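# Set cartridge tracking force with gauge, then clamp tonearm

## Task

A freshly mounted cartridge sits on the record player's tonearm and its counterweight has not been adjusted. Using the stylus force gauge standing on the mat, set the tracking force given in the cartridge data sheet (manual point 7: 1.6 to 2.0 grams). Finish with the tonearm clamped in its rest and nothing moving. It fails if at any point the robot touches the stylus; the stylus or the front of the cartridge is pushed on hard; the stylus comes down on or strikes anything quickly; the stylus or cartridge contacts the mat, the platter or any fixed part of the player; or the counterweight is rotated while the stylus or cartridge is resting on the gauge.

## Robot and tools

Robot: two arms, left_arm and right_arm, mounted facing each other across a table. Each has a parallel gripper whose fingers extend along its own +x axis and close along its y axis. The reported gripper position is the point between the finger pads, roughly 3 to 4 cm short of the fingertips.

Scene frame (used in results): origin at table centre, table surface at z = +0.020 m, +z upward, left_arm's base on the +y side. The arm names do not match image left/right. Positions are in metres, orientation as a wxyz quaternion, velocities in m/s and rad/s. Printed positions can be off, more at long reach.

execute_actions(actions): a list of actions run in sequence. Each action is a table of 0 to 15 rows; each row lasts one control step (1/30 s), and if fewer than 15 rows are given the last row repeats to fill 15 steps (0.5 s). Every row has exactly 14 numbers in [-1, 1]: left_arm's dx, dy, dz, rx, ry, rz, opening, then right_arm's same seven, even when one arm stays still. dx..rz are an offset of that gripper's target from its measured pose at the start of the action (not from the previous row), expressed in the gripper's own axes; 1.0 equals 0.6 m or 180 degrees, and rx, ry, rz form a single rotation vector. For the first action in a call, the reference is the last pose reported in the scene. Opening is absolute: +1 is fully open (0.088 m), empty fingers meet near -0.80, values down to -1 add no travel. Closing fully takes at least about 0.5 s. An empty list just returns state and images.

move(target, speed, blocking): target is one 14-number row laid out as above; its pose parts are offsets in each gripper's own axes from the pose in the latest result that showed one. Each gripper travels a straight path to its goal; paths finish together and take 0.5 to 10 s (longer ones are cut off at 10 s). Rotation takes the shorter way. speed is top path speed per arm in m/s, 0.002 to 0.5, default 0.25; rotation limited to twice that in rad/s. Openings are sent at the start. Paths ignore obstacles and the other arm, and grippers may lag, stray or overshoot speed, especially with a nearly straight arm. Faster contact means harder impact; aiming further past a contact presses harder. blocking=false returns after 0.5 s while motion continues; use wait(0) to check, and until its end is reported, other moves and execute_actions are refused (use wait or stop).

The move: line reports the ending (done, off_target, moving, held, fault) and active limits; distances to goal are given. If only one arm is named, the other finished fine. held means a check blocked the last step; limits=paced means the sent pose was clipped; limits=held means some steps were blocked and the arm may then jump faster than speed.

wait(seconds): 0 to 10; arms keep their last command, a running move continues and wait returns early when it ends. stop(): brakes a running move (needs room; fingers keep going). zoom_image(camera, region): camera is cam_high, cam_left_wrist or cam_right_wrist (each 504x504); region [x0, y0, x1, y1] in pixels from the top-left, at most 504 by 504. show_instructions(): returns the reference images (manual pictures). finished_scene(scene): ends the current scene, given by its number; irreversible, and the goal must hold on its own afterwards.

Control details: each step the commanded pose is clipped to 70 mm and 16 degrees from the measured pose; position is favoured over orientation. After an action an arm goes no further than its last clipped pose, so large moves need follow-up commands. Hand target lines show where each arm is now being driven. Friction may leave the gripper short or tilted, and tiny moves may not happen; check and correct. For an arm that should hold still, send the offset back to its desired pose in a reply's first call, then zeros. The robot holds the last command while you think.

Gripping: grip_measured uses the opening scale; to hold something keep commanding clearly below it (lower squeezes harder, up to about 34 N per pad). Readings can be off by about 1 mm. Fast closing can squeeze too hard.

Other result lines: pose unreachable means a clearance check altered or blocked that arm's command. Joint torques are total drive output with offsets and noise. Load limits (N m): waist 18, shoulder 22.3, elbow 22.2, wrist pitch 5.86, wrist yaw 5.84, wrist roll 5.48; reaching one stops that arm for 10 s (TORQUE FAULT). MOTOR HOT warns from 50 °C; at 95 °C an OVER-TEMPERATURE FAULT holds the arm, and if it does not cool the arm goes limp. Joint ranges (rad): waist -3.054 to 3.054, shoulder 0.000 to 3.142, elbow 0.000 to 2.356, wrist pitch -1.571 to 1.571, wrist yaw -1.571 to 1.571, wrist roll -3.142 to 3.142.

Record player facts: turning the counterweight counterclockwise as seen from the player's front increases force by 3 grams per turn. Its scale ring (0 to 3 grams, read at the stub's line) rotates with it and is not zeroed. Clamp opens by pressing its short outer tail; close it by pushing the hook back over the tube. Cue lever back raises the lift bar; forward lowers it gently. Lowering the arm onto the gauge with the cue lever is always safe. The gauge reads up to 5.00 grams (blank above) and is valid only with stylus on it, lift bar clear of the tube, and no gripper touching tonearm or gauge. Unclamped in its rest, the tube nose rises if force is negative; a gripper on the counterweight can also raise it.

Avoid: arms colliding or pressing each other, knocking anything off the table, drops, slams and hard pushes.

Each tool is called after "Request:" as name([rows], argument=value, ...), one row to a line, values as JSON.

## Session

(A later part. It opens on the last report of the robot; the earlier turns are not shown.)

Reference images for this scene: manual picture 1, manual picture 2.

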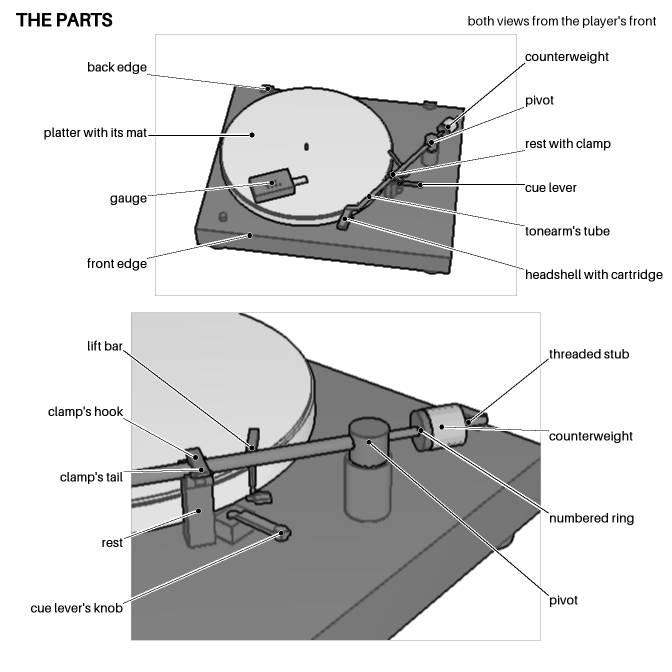

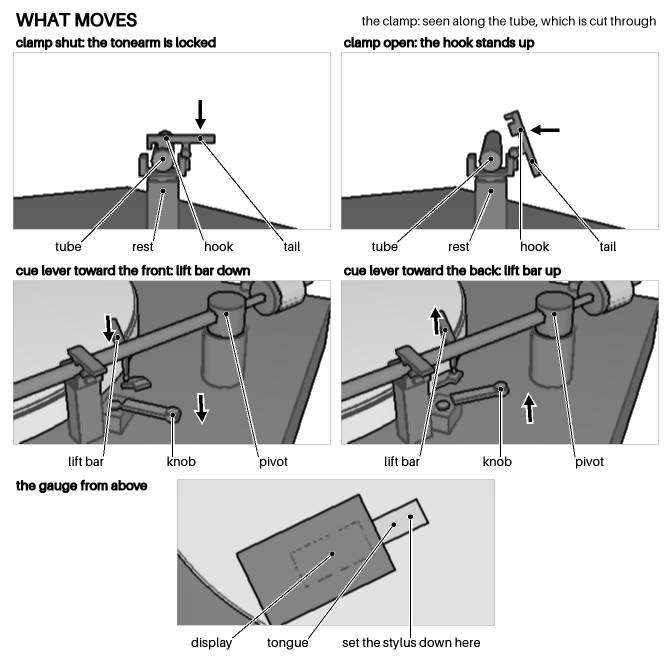

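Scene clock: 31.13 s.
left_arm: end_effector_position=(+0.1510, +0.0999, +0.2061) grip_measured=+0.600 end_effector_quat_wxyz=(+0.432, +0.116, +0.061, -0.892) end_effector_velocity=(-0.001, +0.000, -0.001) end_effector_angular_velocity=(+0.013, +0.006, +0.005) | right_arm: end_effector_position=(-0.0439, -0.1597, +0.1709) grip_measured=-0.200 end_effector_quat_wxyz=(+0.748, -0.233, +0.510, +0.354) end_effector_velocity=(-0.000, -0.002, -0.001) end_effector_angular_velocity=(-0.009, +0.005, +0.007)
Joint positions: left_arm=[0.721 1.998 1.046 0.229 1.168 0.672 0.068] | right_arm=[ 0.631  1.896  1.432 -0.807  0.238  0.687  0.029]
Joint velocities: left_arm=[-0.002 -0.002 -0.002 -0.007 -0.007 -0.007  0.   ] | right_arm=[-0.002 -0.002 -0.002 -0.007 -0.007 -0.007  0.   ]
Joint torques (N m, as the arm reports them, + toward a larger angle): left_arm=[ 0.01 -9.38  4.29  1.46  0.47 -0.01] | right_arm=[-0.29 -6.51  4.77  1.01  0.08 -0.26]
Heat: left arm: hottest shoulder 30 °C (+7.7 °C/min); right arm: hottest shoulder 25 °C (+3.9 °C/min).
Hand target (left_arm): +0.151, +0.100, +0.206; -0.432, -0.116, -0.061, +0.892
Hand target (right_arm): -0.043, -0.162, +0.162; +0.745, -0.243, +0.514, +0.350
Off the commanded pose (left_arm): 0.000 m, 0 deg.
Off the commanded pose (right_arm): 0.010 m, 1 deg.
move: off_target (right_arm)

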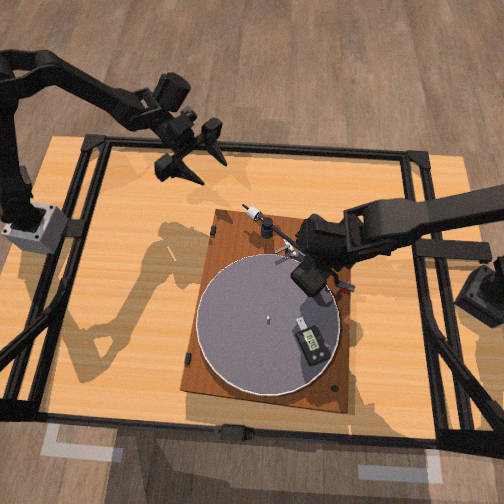

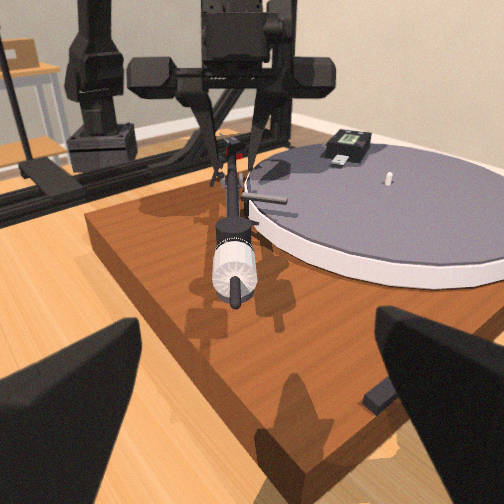

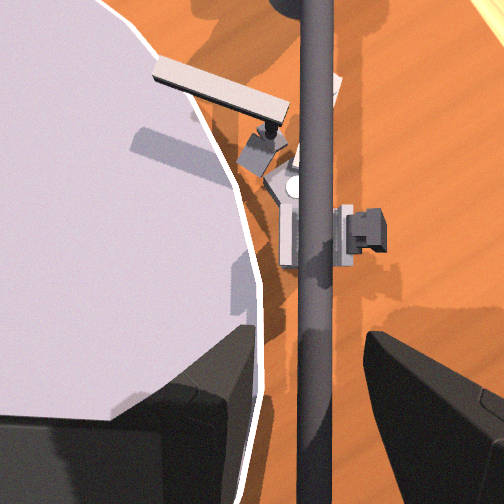

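Request:
move(target=[0,0,0,0,0,0,0.6, 0.024,-0.005,-0.012,0,0,0,-0.4], speed=0.04)

Scene clock: 32.40 s.
left_arm: end_effector_position=(+0.1510, +0.0999, +0.2061) grip_measured=+0.600 end_effector_quat_wxyz=(+0.432, +0.116, +0.061, -0.892) end_effector_velocity=(+0.002, -0.001, -0.000) end_effector_angular_velocity=(+0.019, +0.020, +0.017) | right_arm: end_effector_position=(-0.0438, -0.1593, +0.1607) grip_measured=-0.400 end_effector_quat_wxyz=(+0.750, -0.227, +0.508, +0.358) end_effector_velocity=(+0.002, +0.004, +0.002) end_effector_angular_velocity=(+0.020, -0.009, +0.002)
Joint positions: left_arm=[0.721 1.998 1.046 0.229 1.168 0.672 0.068] | right_arm=[ 0.63   1.896  1.386 -0.746  0.238  0.687  0.019]
Joint velocities: left_arm=[ 0.002  0.002  0.002  0.007 -0.007 -0.037  0.   ] | right_arm=[-0.002 -0.002 -0.002  0.022  0.007 -0.007 -0.   ]
Joint torques (N m, as the arm reports them, + toward a larger angle): left_arm=[ 0.03 -9.35  4.28  1.47  0.47 -0.01] | right_arm=[-0.34 -7.35  4.56  0.99  0.15 -0.13]
Heat: left arm: hottest shoulder 30 °C (+7.4 °C/min); right arm: hottest shoulder 25 °C (+3.7 °C/min).
Hand target (left_arm): +0.151, +0.100, +0.206; -0.432, -0.116, -0.061, +0.892
Hand target (right_arm): -0.043, -0.163, +0.155; +0.748, -0.233, +0.510, +0.354
Off the commanded pose (left_arm): 0.000 m, 0 deg.
Off the commanded pose (right_arm): 0.007 m, 1 deg.
move: done

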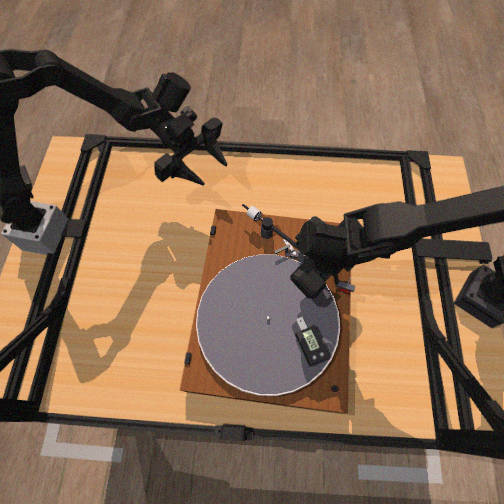

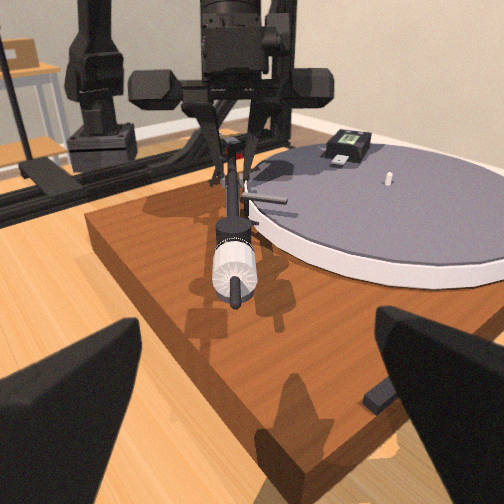

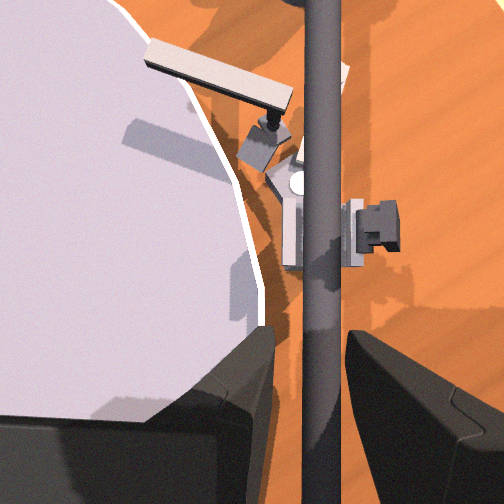

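Request:
execute_actions([
  [[0,0,0,0,0,0,0.6,0,-0.004,0,0,0,0,-0.42],[0,0,0,0,0,0,0.6,0,-0.007,0,0,0,0,-0.44],[0,0,0,0,0,0,0.6,0,-0.01,0,0,0,0,-0.46],[0,0,0,0,0,0,0.6,0,-0.011,0,0,0,0,-0.48],[0,0,0,0,0,0,0.6,0,-0.011,0,0,0,0,-0.5]],
])

Scene clock: 33.50 s.
left_arm: end_effector_position=(+0.1510, +0.0999, +0.2061) grip_measured=+0.600 end_effector_quat_wxyz=(+0.432, +0.116, +0.061, -0.892) end_effector_velocity=(+0.001, +0.001, -0.001) end_effector_angular_velocity=(+0.004, -0.005, +0.006) | right_arm: end_effector_position=(-0.0393, -0.1606, +0.1603) grip_measured=-0.498 end_effector_quat_wxyz=(+0.751, -0.226, +0.507, +0.357) end_effector_velocity=(+0.000, -0.000, -0.001) end_effector_angular_velocity=(+0.001, -0.009, +0.007)
Joint positions: left_arm=[0.721 1.998 1.046 0.229 1.168 0.672 0.068] | right_arm=[ 0.619  1.891  1.377 -0.739  0.237  0.679  0.015]
Joint velocities: left_arm=[ 0.002 -0.002 -0.002 -0.007 -0.007  0.007 -0.   ] | right_arm=[ 0.002 -0.002 -0.007  0.007  0.007 -0.007 -0.001]
Joint torques (N m, as the arm reports them, + toward a larger angle): left_arm=[ 0.03 -9.37  4.3   1.45  0.47 -0.01] | right_arm=[-0.25 -8.87  4.56  1.08  0.09 -0.2 ]
Heat: left arm: hottest shoulder 30 °C (+7.2 °C/min); right arm: hottest shoulder 26 °C (+5.4 °C/min).
Hand target (left_arm): +0.151, +0.100, +0.206; -0.432, -0.116, -0.061, +0.892
Hand target (right_arm): -0.039, -0.164, +0.161; +0.750, -0.227, +0.508, +0.358
Off the commanded pose (left_arm): 0.000 m, 0 deg.
Off the commanded pose (right_arm): 0.003 m, 0 deg.

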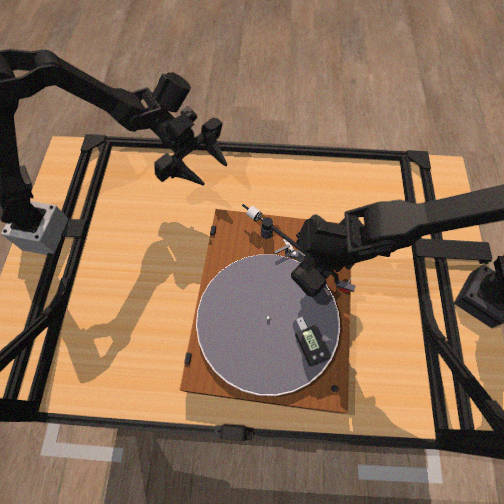

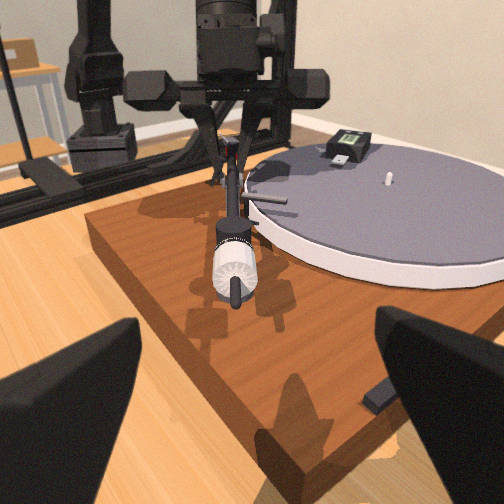

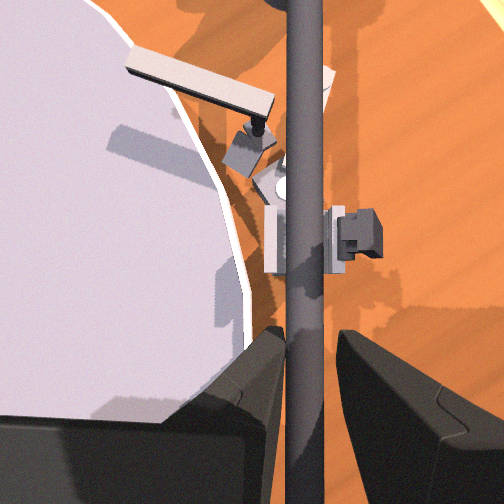

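Request:
execute_actions([
  [[0,0,0,0,0,0,0.6,0,0.002,0,0,0,0,-0.52],[0,0,0,0,0,0,0.6,0,0.003,0,0,0,0,-0.54],[0,0,0,0,0,0,0.6,0,0.004,0,0,0,0,-0.56],[0,0,0,0,0,0,0.6,0,0.004,0,0,0,0,-0.575],[0,0,0,0,0,0,0.6,0,0.004,0,0,0,0,-0.59],[0,0,0,0,0,0,0.6,0,0.004,0,0,0,0,-0.6],[0,0,0,0,0,0,0.6,0,0.004,0,0,0,0,-0.61],[0,0,0,0,0,0,0.6,0,0.004,0,0,0,0,-0.62],[0,0,0,0,0,0,0.6,0,0.004,0,0,0,0,-0.63],[0,0,0,0,0,0,0.6,0,0.004,0,0,0,0,-0.64],[0,0,0,0,0,0,0.6,0,0.004,0,0,0,0,-0.65]],
])

Request:
move(target=[0,0,0,0,0,0,0.6, -0.034,0,0.012,0,0,0,-0.65], speed=0.03)

Scene clock: 35.13 s.
left_arm: end_effector_position=(+0.1510, +0.0999, +0.2061) grip_measured=+0.600 end_effector_quat_wxyz=(+0.432, +0.116, +0.061, -0.892) end_effector_velocity=(+0.001, +0.001, +0.001) end_effector_angular_velocity=(+0.000, -0.008, +0.006) | right_arm: end_effector_position=(-0.0402, -0.1606, +0.1601) grip_measured=-0.614 end_effector_quat_wxyz=(+0.751, -0.227, +0.507, +0.358) end_effector_velocity=(-0.002, -0.001, +0.002) end_effector_angular_velocity=(+0.000, +0.019, +0.011)
Joint positions: left_arm=[0.721 1.998 1.046 0.229 1.168 0.672 0.068] | right_arm=[ 0.622  1.891  1.376 -0.739  0.237  0.679  0.009]
Joint velocities: left_arm=[ 0.002 -0.007 -0.002 -0.007 -0.007  0.007 -0.   ] | right_arm=[-0.002 -0.007  0.002 -0.007 -0.022 -0.007  0.   ]
Joint torques (N m, as the arm reports them, + toward a larger angle): left_arm=[ 0.02 -9.35  4.32  1.47  0.48  0.  ] | right_arm=[ 0.29 -7.16  6.79  0.61  0.22  0.16]
Heat: left arm: hottest shoulder 30 °C (+6.8 °C/min); right arm: hottest shoulder 26 °C (+5.1 °C/min).
Hand target (left_arm): +0.151, +0.100, +0.206; -0.432, -0.116, -0.061, +0.892
Hand target (right_arm): -0.041, -0.159, +0.160; +0.751, -0.226, +0.507, +0.357
Off the commanded pose (left_arm): 0.000 m, 0 deg.
Off the commanded pose (right_arm): 0.002 m, 0 deg.

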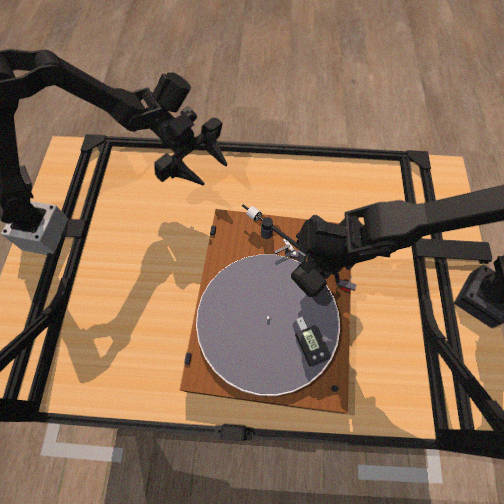

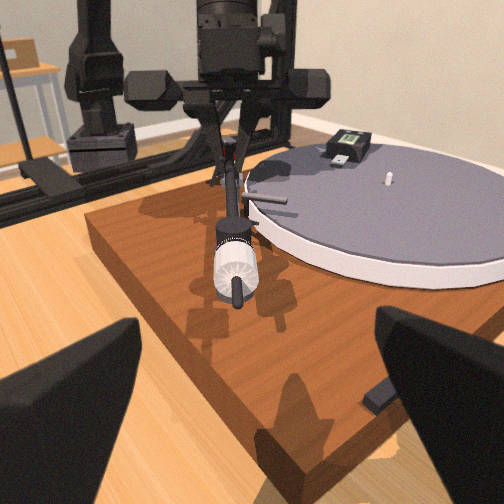

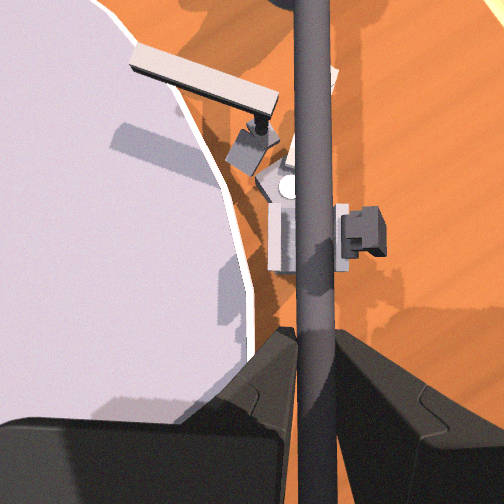

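Scene clock: 36.10 s.
left_arm: end_effector_position=(+0.1510, +0.0999, +0.2061) grip_measured=+0.600 end_effector_quat_wxyz=(+0.432, +0.116, +0.061, -0.892) end_effector_velocity=(-0.002, +0.001, -0.002) end_effector_angular_velocity=(+0.035, +0.031, +0.013) | right_arm: end_effector_position=(-0.0394, -0.1608, +0.1711) grip_measured=-0.615 end_effector_quat_wxyz=(+0.749, -0.233, +0.510, +0.354) end_effector_velocity=(+0.004, +0.000, +0.003) end_effector_angular_velocity=(+0.001, -0.009, -0.003)
Joint positions: left_arm=[0.721 1.998 1.046 0.229 1.168 0.672 0.068] | right_arm=[ 0.619  1.891  1.425 -0.803  0.237  0.676  0.009]
Joint velocities: left_arm=[-0.002 -0.002 -0.007 -0.007 -0.007 -0.037 -0.   ] | right_arm=[-0.007 -0.002  0.007 -0.007  0.007 -0.007 -0.001]
Joint torques (N m, as the arm reports them, + toward a larger angle): left_arm=[ 0.01 -9.34  4.28  1.46  0.48 -0.01] | right_arm=[  0.56 -10.05   6.49  -0.28   0.2    0.15]
Heat: left arm: hottest shoulder 30 °C (+6.6 °C/min); right arm: hottest shoulder 26 °C (+5.0 °C/min).
Hand target (left_arm): +0.151, +0.100, +0.206; -0.432, -0.116, -0.061, +0.892
Hand target (right_arm): -0.041, -0.162, +0.182; +0.751, -0.227, +0.507, +0.358
Off the commanded pose (left_arm): 0.000 m, 0 deg.
Off the commanded pose (right_arm): 0.011 m, 1 deg.
move: off_target (right_arm)

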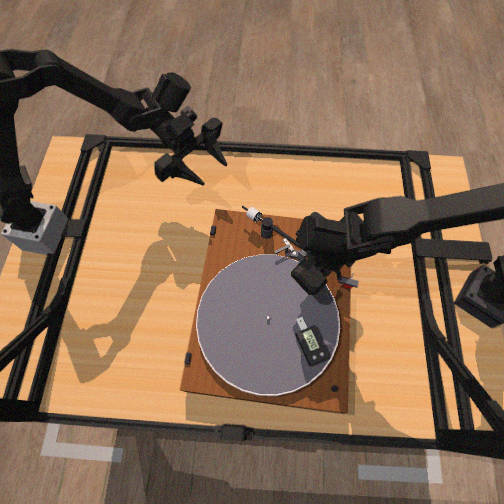

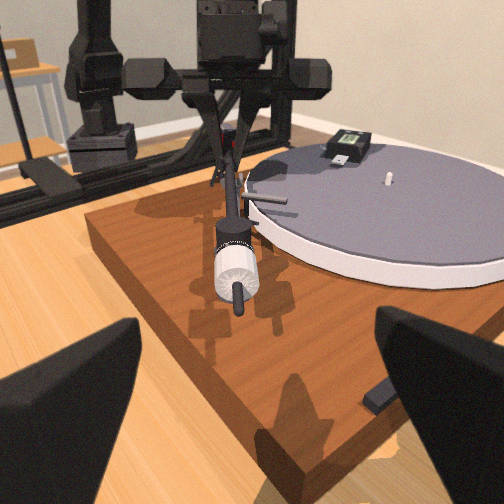

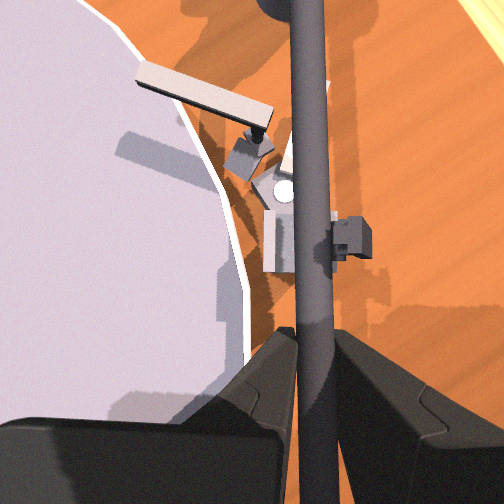

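Request:
move(target=[0,0,0,0,0,0,0.6, -0.017,0.011,0.008,0.01,0,-0.004,-0.65], speed=0.03)

Scene clock: 37.37 s.
left_arm: end_effector_position=(+0.1510, +0.0999, +0.2061) grip_measured=+0.600 end_effector_quat_wxyz=(+0.432, +0.116, +0.061, -0.892) end_effector_velocity=(-0.002, -0.001, +0.000) end_effector_angular_velocity=(-0.008, -0.014, -0.004) | right_arm: end_effector_position=(-0.0418, -0.1579, +0.1786) grip_measured=-0.615 end_effector_quat_wxyz=(+0.752, -0.228, +0.515, +0.342) end_effector_velocity=(-0.002, +0.000, +0.003) end_effector_angular_velocity=(+0.007, +0.013, -0.016)
Joint positions: left_arm=[0.721 1.998 1.046 0.229 1.168 0.672 0.068] | right_arm=[ 0.628  1.907  1.48  -0.858  0.244  0.712  0.009]
Joint velocities: left_arm=[-0.007 -0.002 -0.002  0.007 -0.007  0.007  0.   ] | right_arm=[ 0.002 -0.002  0.007 -0.007 -0.007  0.022 -0.   ]
Joint torques (N m, as the arm reports them, + toward a larger angle): left_arm=[ 0.03 -9.38  4.3   1.47  0.47 -0.01] | right_arm=[ 0.54 -7.86  7.5   0.19  0.34  0.36]
Heat: left arm: hottest shoulder 31 °C (+8.0 °C/min); right arm: hottest shoulder 26 °C (+4.8 °C/min).
Hand target (left_arm): +0.151, +0.100, +0.206; -0.432, -0.116, -0.061, +0.892
Hand target (right_arm): -0.044, -0.156, +0.182; +0.755, -0.225, +0.514, +0.341
Off the commanded pose (left_arm): 0.000 m, 0 deg.
Off the commanded pose (right_arm): 0.005 m, 1 deg.
move: done

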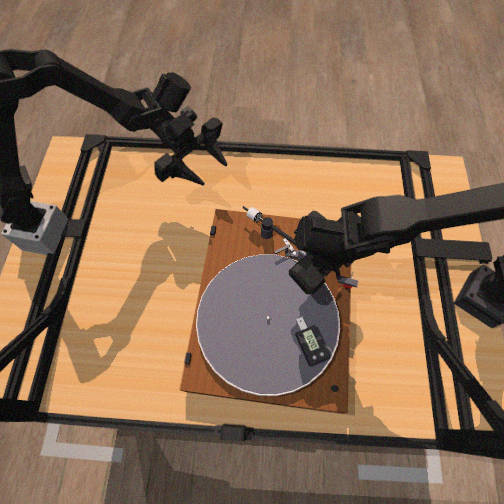

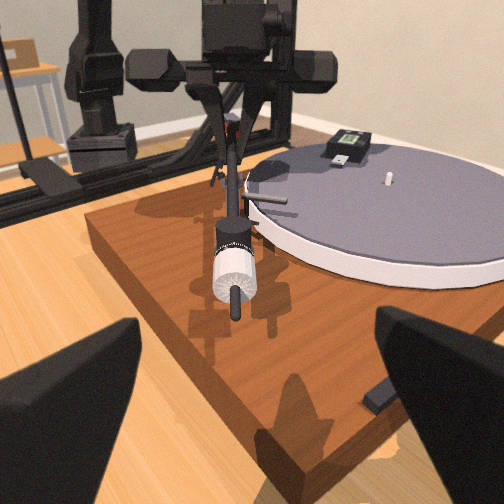

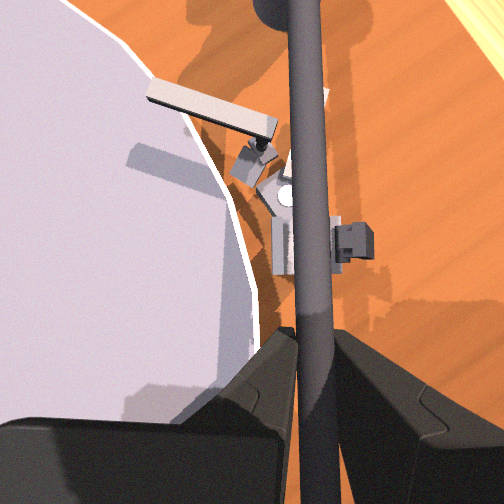

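Request:
move(target=[0,0,0,0,0,0,0.6, 0.003,0.065,0.0075,0.078,0,-0.03,-0.65], speed=0.07)

Request:
move(target=[0,0,0,0,0,0,0.6, 0.003,0.065,0.0075,0.078,0,-0.03,-0.65], speed=0.07)

Scene clock: 40.13 s.
left_arm: end_effector_position=(+0.1510, +0.0999, +0.2059) grip_measured=+0.600 end_effector_quat_wxyz=(+0.432, +0.116, +0.061, -0.892) end_effector_velocity=(-0.000, +0.002, +0.000) end_effector_angular_velocity=(+0.008, +0.014, -0.001) | right_arm: end_effector_position=(-0.0682, -0.1304, +0.1818) grip_measured=-0.616 end_effector_quat_wxyz=(+0.787, -0.159, +0.543, +0.246) end_effector_velocity=(-0.000, +0.001, +0.001) end_effector_angular_velocity=(+0.000, -0.006, -0.006)
Joint positions: left_arm=[0.721 1.998 1.046 0.229 1.168 0.672 0.068] | right_arm=[ 0.709  2.082  1.75  -1.045  0.316  1.054  0.009]
Joint velocities: left_arm=[ 0.002 -0.002 -0.002 -0.007  0.007 -0.007 -0.   ] | right_arm=[ 0.002  0.007  0.012 -0.007  0.007  0.007 -0.   ]
Joint torques (N m, as the arm reports them, + toward a larger angle): left_arm=[-0.02 -9.37  4.29  1.45  0.47  0.  ] | right_arm=[-0.13 -7.38  7.09  0.42  0.46  0.22]
Heat: left arm: hottest shoulder 31 °C (+7.5 °C/min); right arm: hottest shoulder 26 °C (+4.5 °C/min).
Hand target (left_arm): +0.151, +0.100, +0.206; -0.432, -0.116, -0.061, +0.892
Hand target (right_arm): -0.068, -0.128, +0.179; +0.790, -0.159, +0.541, +0.241
Off the commanded pose (left_arm): 0.000 m, 0 deg.
Off the commanded pose (right_arm): 0.003 m, 1 deg.
move: done

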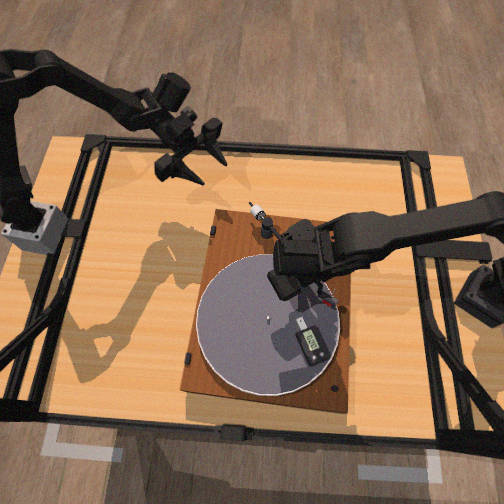

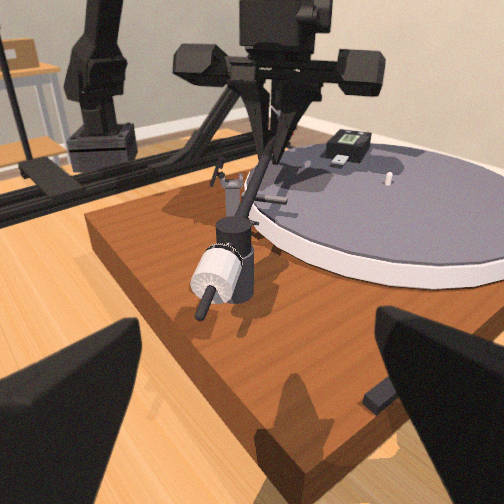

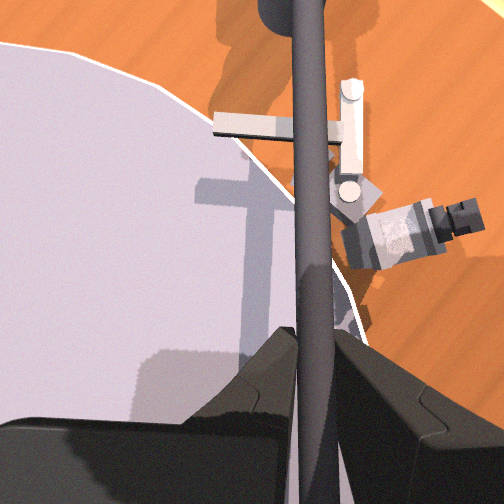

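Scene clock: 42.30 s.
left_arm: end_effector_position=(+0.1510, +0.0999, +0.2059) grip_measured=+0.600 end_effector_quat_wxyz=(+0.432, +0.116, +0.061, -0.892) end_effector_velocity=(+0.001, -0.000, -0.004) end_effector_angular_velocity=(+0.023, +0.000, +0.016) | right_arm: end_effector_position=(-0.0860, -0.0970, +0.1859) grip_measured=-0.617 end_effector_quat_wxyz=(+0.809, -0.086, +0.563, +0.144) end_effector_velocity=(+0.000, -0.001, -0.001) end_effector_angular_velocity=(-0.025, +0.003, +0.005)
Joint positions: left_arm=[0.721 1.998 1.046 0.229 1.168 0.672 0.068] | right_arm=[ 0.749  2.34   2.192 -1.329  0.347  1.365  0.009]
Joint velocities: left_arm=[-0.002  0.002 -0.002 -0.007 -0.022 -0.007  0.   ] | right_arm=[-0.002  0.022  0.037 -0.037 -0.007 -0.007 -0.   ]
Joint torques (N m, as the arm reports them, + toward a larger angle): left_arm=[ 0.02 -9.37  4.28  1.46  0.48 -0.02] | right_arm=[ 0.05 -8.74  7.36  0.13  0.52  0.19]
Heat: left arm: hottest shoulder 31 °C (+7.1 °C/min); right arm: hottest shoulder 27 °C (+5.7 °C/min).
Hand target (left_arm): +0.151, +0.100, +0.206; -0.432, -0.116, -0.061, +0.892
Hand target (right_arm): -0.086, -0.095, +0.183; +0.811, -0.087, +0.561, +0.140
Off the commanded pose (left_arm): 0.000 m, 0 deg.
Off the commanded pose (right_arm): 0.004 m, 1 deg.
move: done

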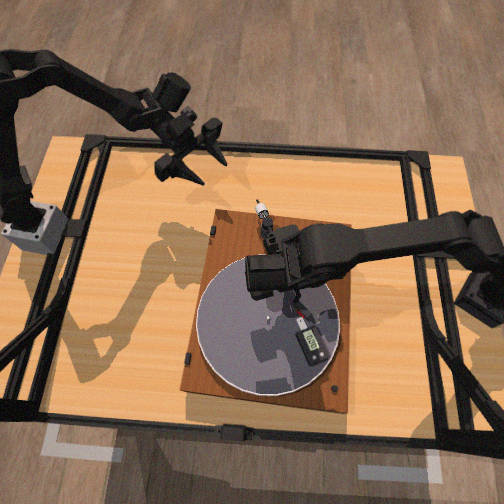

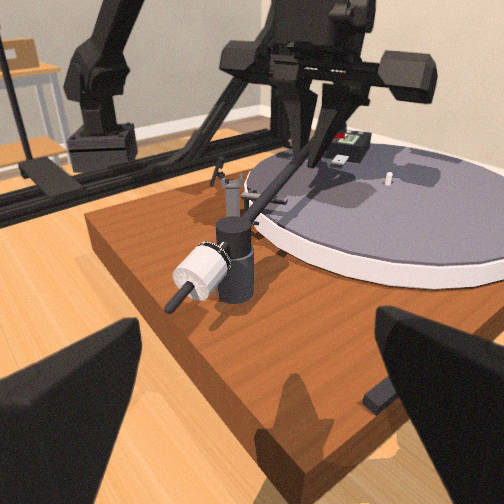

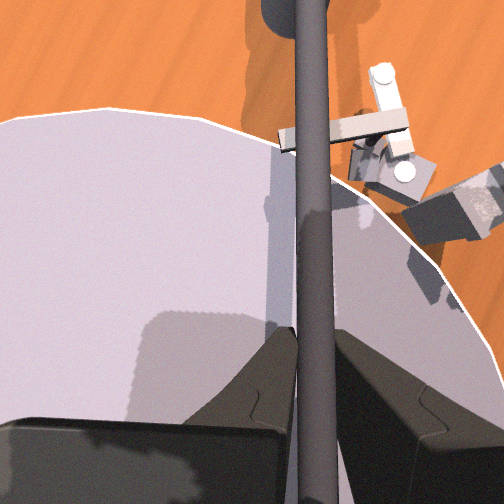

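Request:
zoom_image(camera="cam_high", region=[260,280,350,370])

Request:
zoom_image(camera="cam_left_wrist", region=[240,100,400,260])

Region (260, 280, 350, 370) of cam_high's 504x504 image, scaled by 5.600, with more detail than that image has.

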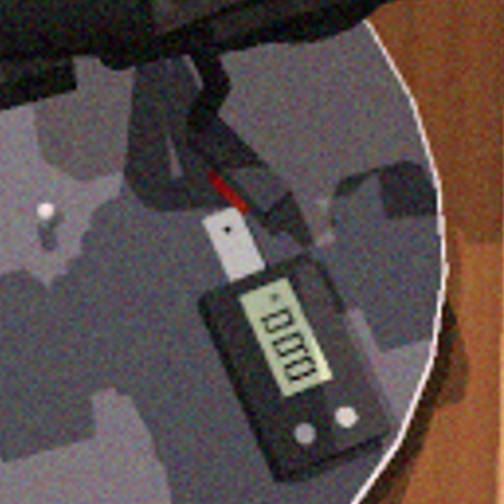

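Region (240, 100, 400, 260) of cam_left_wrist's 504x504 image, scaled by 3.150, with more detail than that image has.

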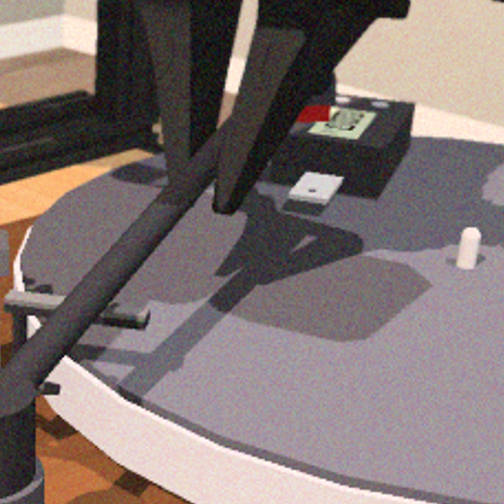

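Request:
move(target=[0,0,0,0,0,0,0.6, 0.022,0.009,-0.008,0.012,0,-0.0045,-0.65], speed=0.02)

Request:
zoom_image(camera="cam_high", region=[260,280,350,370])

Request:
zoom_image(camera="cam_left_wrist", region=[240,100,400,260])

Scene clock: 45.13 s.
left_arm: end_effector_position=(+0.1510, +0.0999, +0.2059) grip_measured=+0.600 end_effector_quat_wxyz=(+0.432, +0.116, +0.061, -0.892) end_effector_velocity=(-0.002, +0.002, -0.002) end_effector_angular_velocity=(+0.025, +0.014, +0.005) | right_arm: end_effector_position=(-0.0880, -0.0930, +0.1828) grip_measured=-0.617 end_effector_quat_wxyz=(+0.812, -0.070, +0.563, +0.136) end_effector_velocity=(+0.001, -0.003, -0.002) end_effector_angular_velocity=(-0.025, +0.003, +0.005)
Joint positions: left_arm=[0.721 1.998 1.046 0.229 1.168 0.672 0.068] | right_arm=[ 0.754  2.357  2.208 -1.325  0.354  1.405  0.009]
Joint velocities: left_arm=[-0.002 -0.007 -0.007 -0.022 -0.007 -0.007 -0.   ] | right_arm=[-0.002  0.007  0.007 -0.022 -0.007 -0.007 -0.   ]
Joint torques (N m, as the arm reports them, + toward a larger angle): left_arm=[ 0.01 -9.34  4.29  1.45  0.49 -0.01] | right_arm=[-0.19 -7.63  6.33  0.53  0.14  0.18]
Heat: left arm: hottest shoulder 31 °C (+6.6 °C/min); right arm: hottest shoulder 27 °C (+5.3 °C/min).
Hand target (left_arm): +0.151, +0.100, +0.206; -0.432, -0.116, -0.061, +0.892
Hand target (right_arm): -0.088, -0.092, +0.172; +0.811, -0.075, +0.565, +0.128
Off the commanded pose (left_arm): 0.000 m, 0 deg.
Off the commanded pose (right_arm): 0.011 m, 1 deg.
move: off_target (right_arm)

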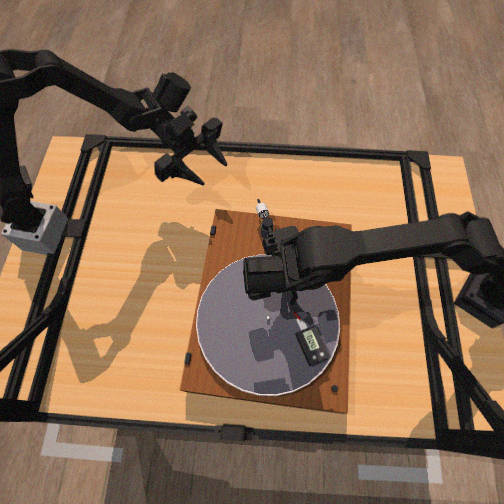

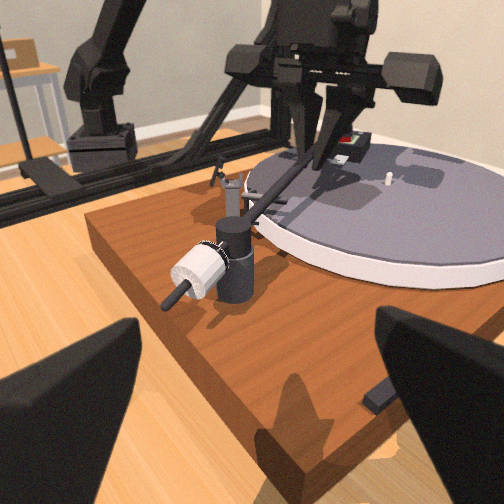

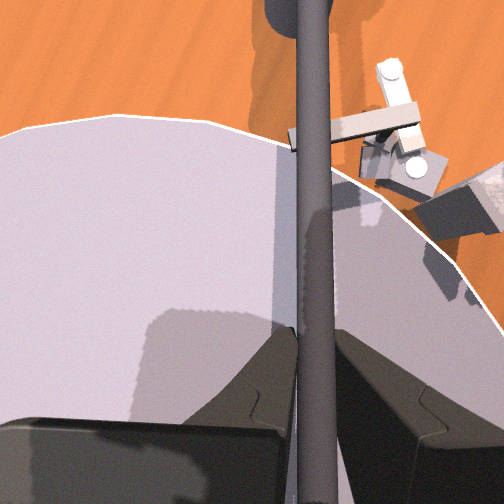

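Region (260, 280, 350, 370) of cam_high's 504x504 image, scaled by 5.600, with more detail than that image has.

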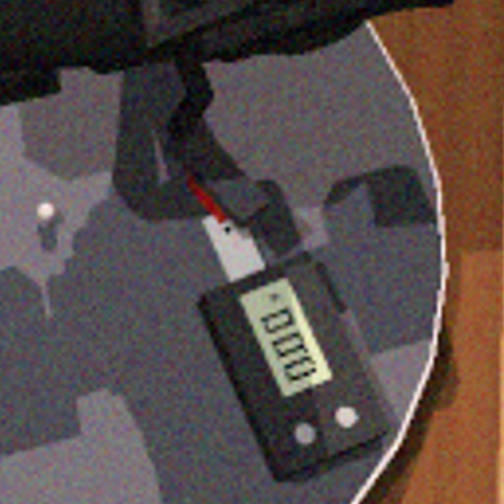

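Region (240, 100, 400, 260) of cam_left_wrist's 504x504 image, scaled by 3.150, with more detail than that image has.

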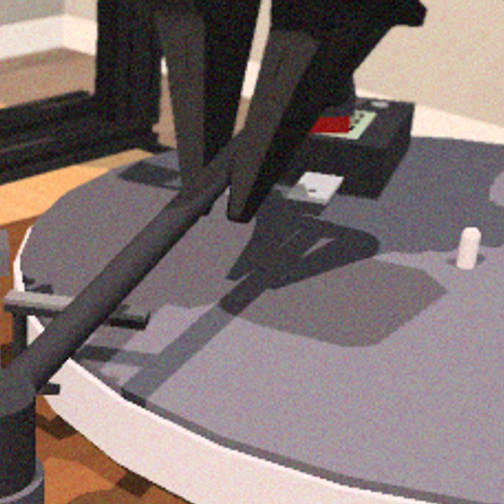

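Request:
move(target=[0,0,0,0,0,0,0.6, 0.025,0,-0.01,0,0,-0.008,-0.65], speed=0.02)

Request:
zoom_image(camera="cam_left_wrist", region=[240,100,400,260])

Scene clock: 46.80 s.
left_arm: end_effector_position=(+0.1510, +0.0999, +0.2059) grip_measured=+0.600 end_effector_quat_wxyz=(+0.432, +0.116, +0.061, -0.892) end_effector_velocity=(-0.000, -0.001, +0.000) end_effector_angular_velocity=(+0.018, +0.014, +0.009) | right_arm: end_effector_position=(-0.0890, -0.0911, +0.1811) grip_measured=-0.617 end_effector_quat_wxyz=(+0.813, -0.066, +0.562, +0.136) end_effector_velocity=(+0.000, -0.002, -0.002) end_effector_angular_velocity=(-0.020, +0.002, +0.019)
Joint positions: left_arm=[0.721 1.998 1.046 0.229 1.168 0.672 0.068] | right_arm=[ 0.756  2.362  2.209 -1.316  0.358  1.412  0.009]
Joint velocities: left_arm=[-0.002 -0.002  0.002 -0.007 -0.007 -0.022 -0.   ] | right_arm=[-0.002  0.002 -0.002 -0.007 -0.007 -0.022 -0.   ]
Joint torques (N m, as the arm reports them, + toward a larger angle): left_arm=[ 0.05 -9.37  4.3   1.46  0.48  0.  ] | right_arm=[-0.13 -7.92  4.37  0.78  0.28  0.11]
Heat: left arm: hottest shoulder 32 °C (+7.7 °C/min); right arm: hottest shoulder 27 °C (+5.1 °C/min).
Hand target (left_arm): +0.151, +0.100, +0.206; -0.432, -0.116, -0.061, +0.892
Hand target (right_arm): -0.088, -0.093, +0.167; +0.814, -0.077, +0.562, +0.125
Off the commanded pose (left_arm): 0.000 m, 0 deg.
Off the commanded pose (right_arm): 0.014 m, 2 deg.
move: off_target (right_arm)

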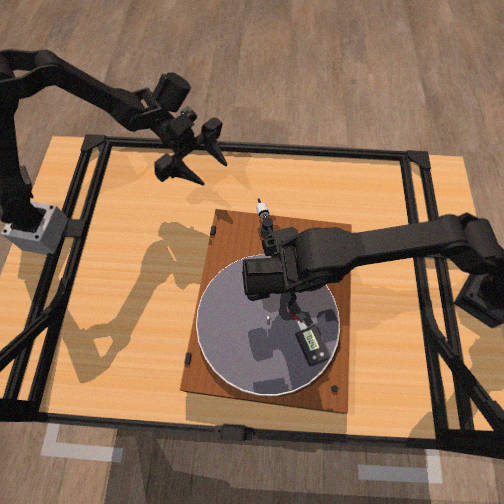

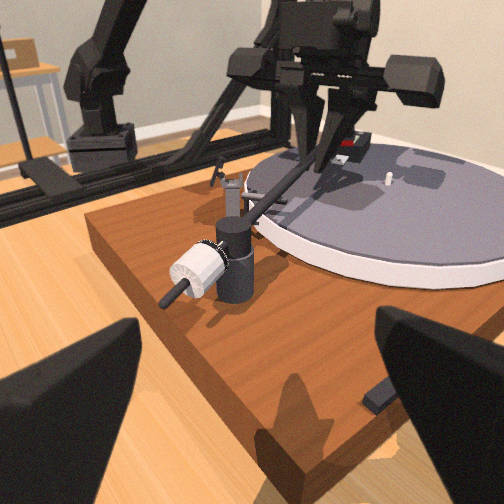

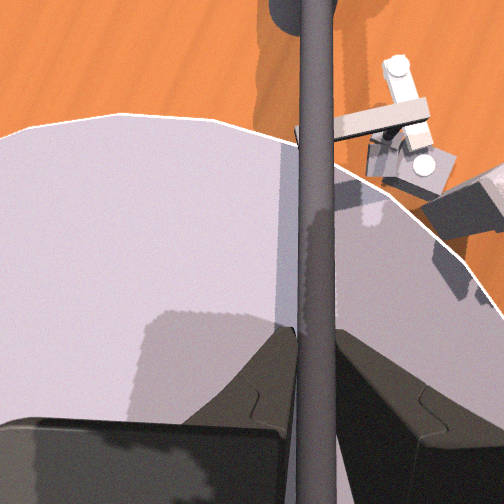

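Region (240, 100, 400, 260) of cam_left_wrist's 504x504 image, scaled by 3.150, with more detail than that image has.

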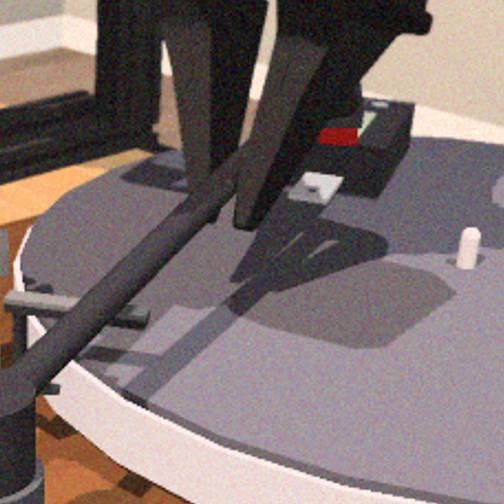

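Request:
move(target=[0,0,0,0,0,0,0.6, 0.014,-0.011,-0.005,-0.006,0,-0.004,-0.65], speed=0.015)

Request:
zoom_image(camera="cam_left_wrist", region=[240,100,400,260])

Request:
zoom_image(camera="cam_high", region=[260,280,350,370])

Scene clock: 48.63 s.
left_arm: end_effector_position=(+0.1510, +0.0999, +0.2059) grip_measured=+0.600 end_effector_quat_wxyz=(+0.432, +0.116, +0.061, -0.892) end_effector_velocity=(-0.001, +0.000, +0.001) end_effector_angular_velocity=(+0.018, +0.014, +0.009) | right_arm: end_effector_position=(-0.0891, -0.0926, +0.1768) grip_measured=-0.617 end_effector_quat_wxyz=(+0.815, -0.069, +0.558, +0.142) end_effector_velocity=(-0.002, -0.002, -0.000) end_effector_angular_velocity=(-0.003, +0.021, +0.007)
Joint positions: left_arm=[0.721 1.998 1.046 0.229 1.168 0.672 0.068] | right_arm=[ 0.759  2.343  2.157 -1.276  0.364  1.4    0.009]
Joint velocities: left_arm=[-0.002 -0.007 -0.002 -0.007 -0.007 -0.022 -0.   ] | right_arm=[-0.002 -0.012 -0.017  0.007 -0.022 -0.007 -0.   ]
Joint torques (N m, as the arm reports them, + toward a larger angle): left_arm=[ 0.03 -9.38  4.28  1.45  0.48  0.  ] | right_arm=[ -0.44 -10.37   3.46   0.31   0.13  -0.15]
Heat: left arm: hottest shoulder 32 °C (+7.4 °C/min); right arm: hottest shoulder 27 °C (+4.9 °C/min).
Hand target (left_arm): +0.151, +0.100, +0.206; -0.432, -0.116, -0.061, +0.892
Hand target (right_arm): -0.087, -0.097, +0.172; +0.814, -0.077, +0.560, +0.136
Off the commanded pose (left_arm): 0.000 m, 0 deg.
Off the commanded pose (right_arm): 0.007 m, 1 deg.
move: done

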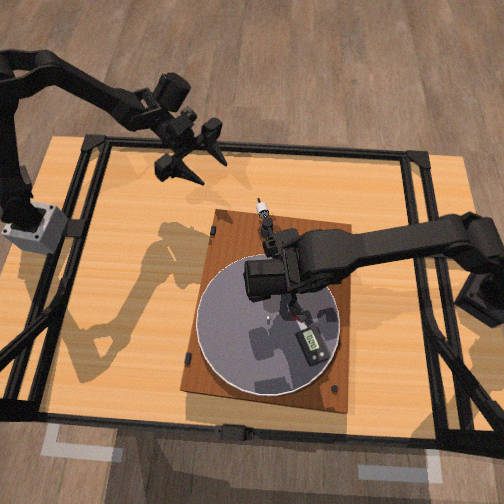

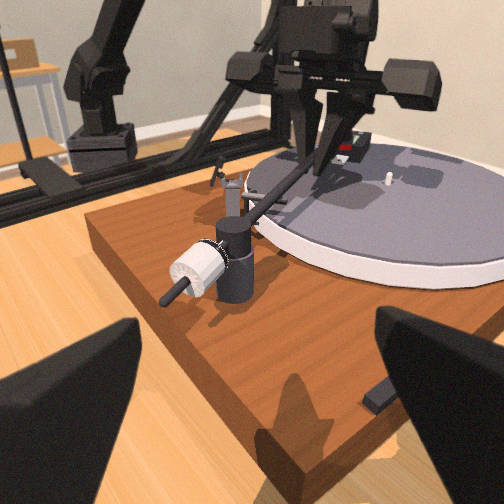

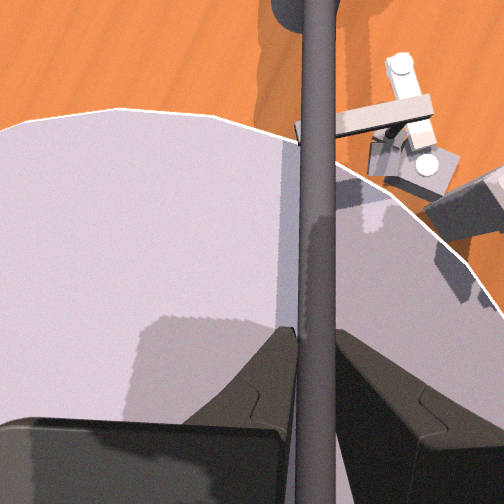

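Region (240, 100, 400, 260) of cam_left_wrist's 504x504 image, scaled by 3.150, with more detail than that image has.

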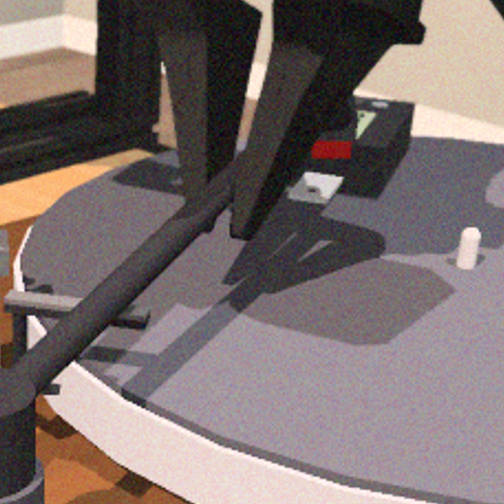

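Region (260, 280, 350, 370) of cam_high's 504x504 image, scaled by 5.600, with more detail than that image has.

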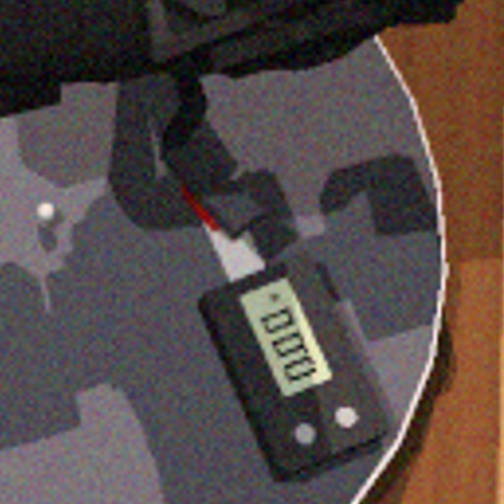

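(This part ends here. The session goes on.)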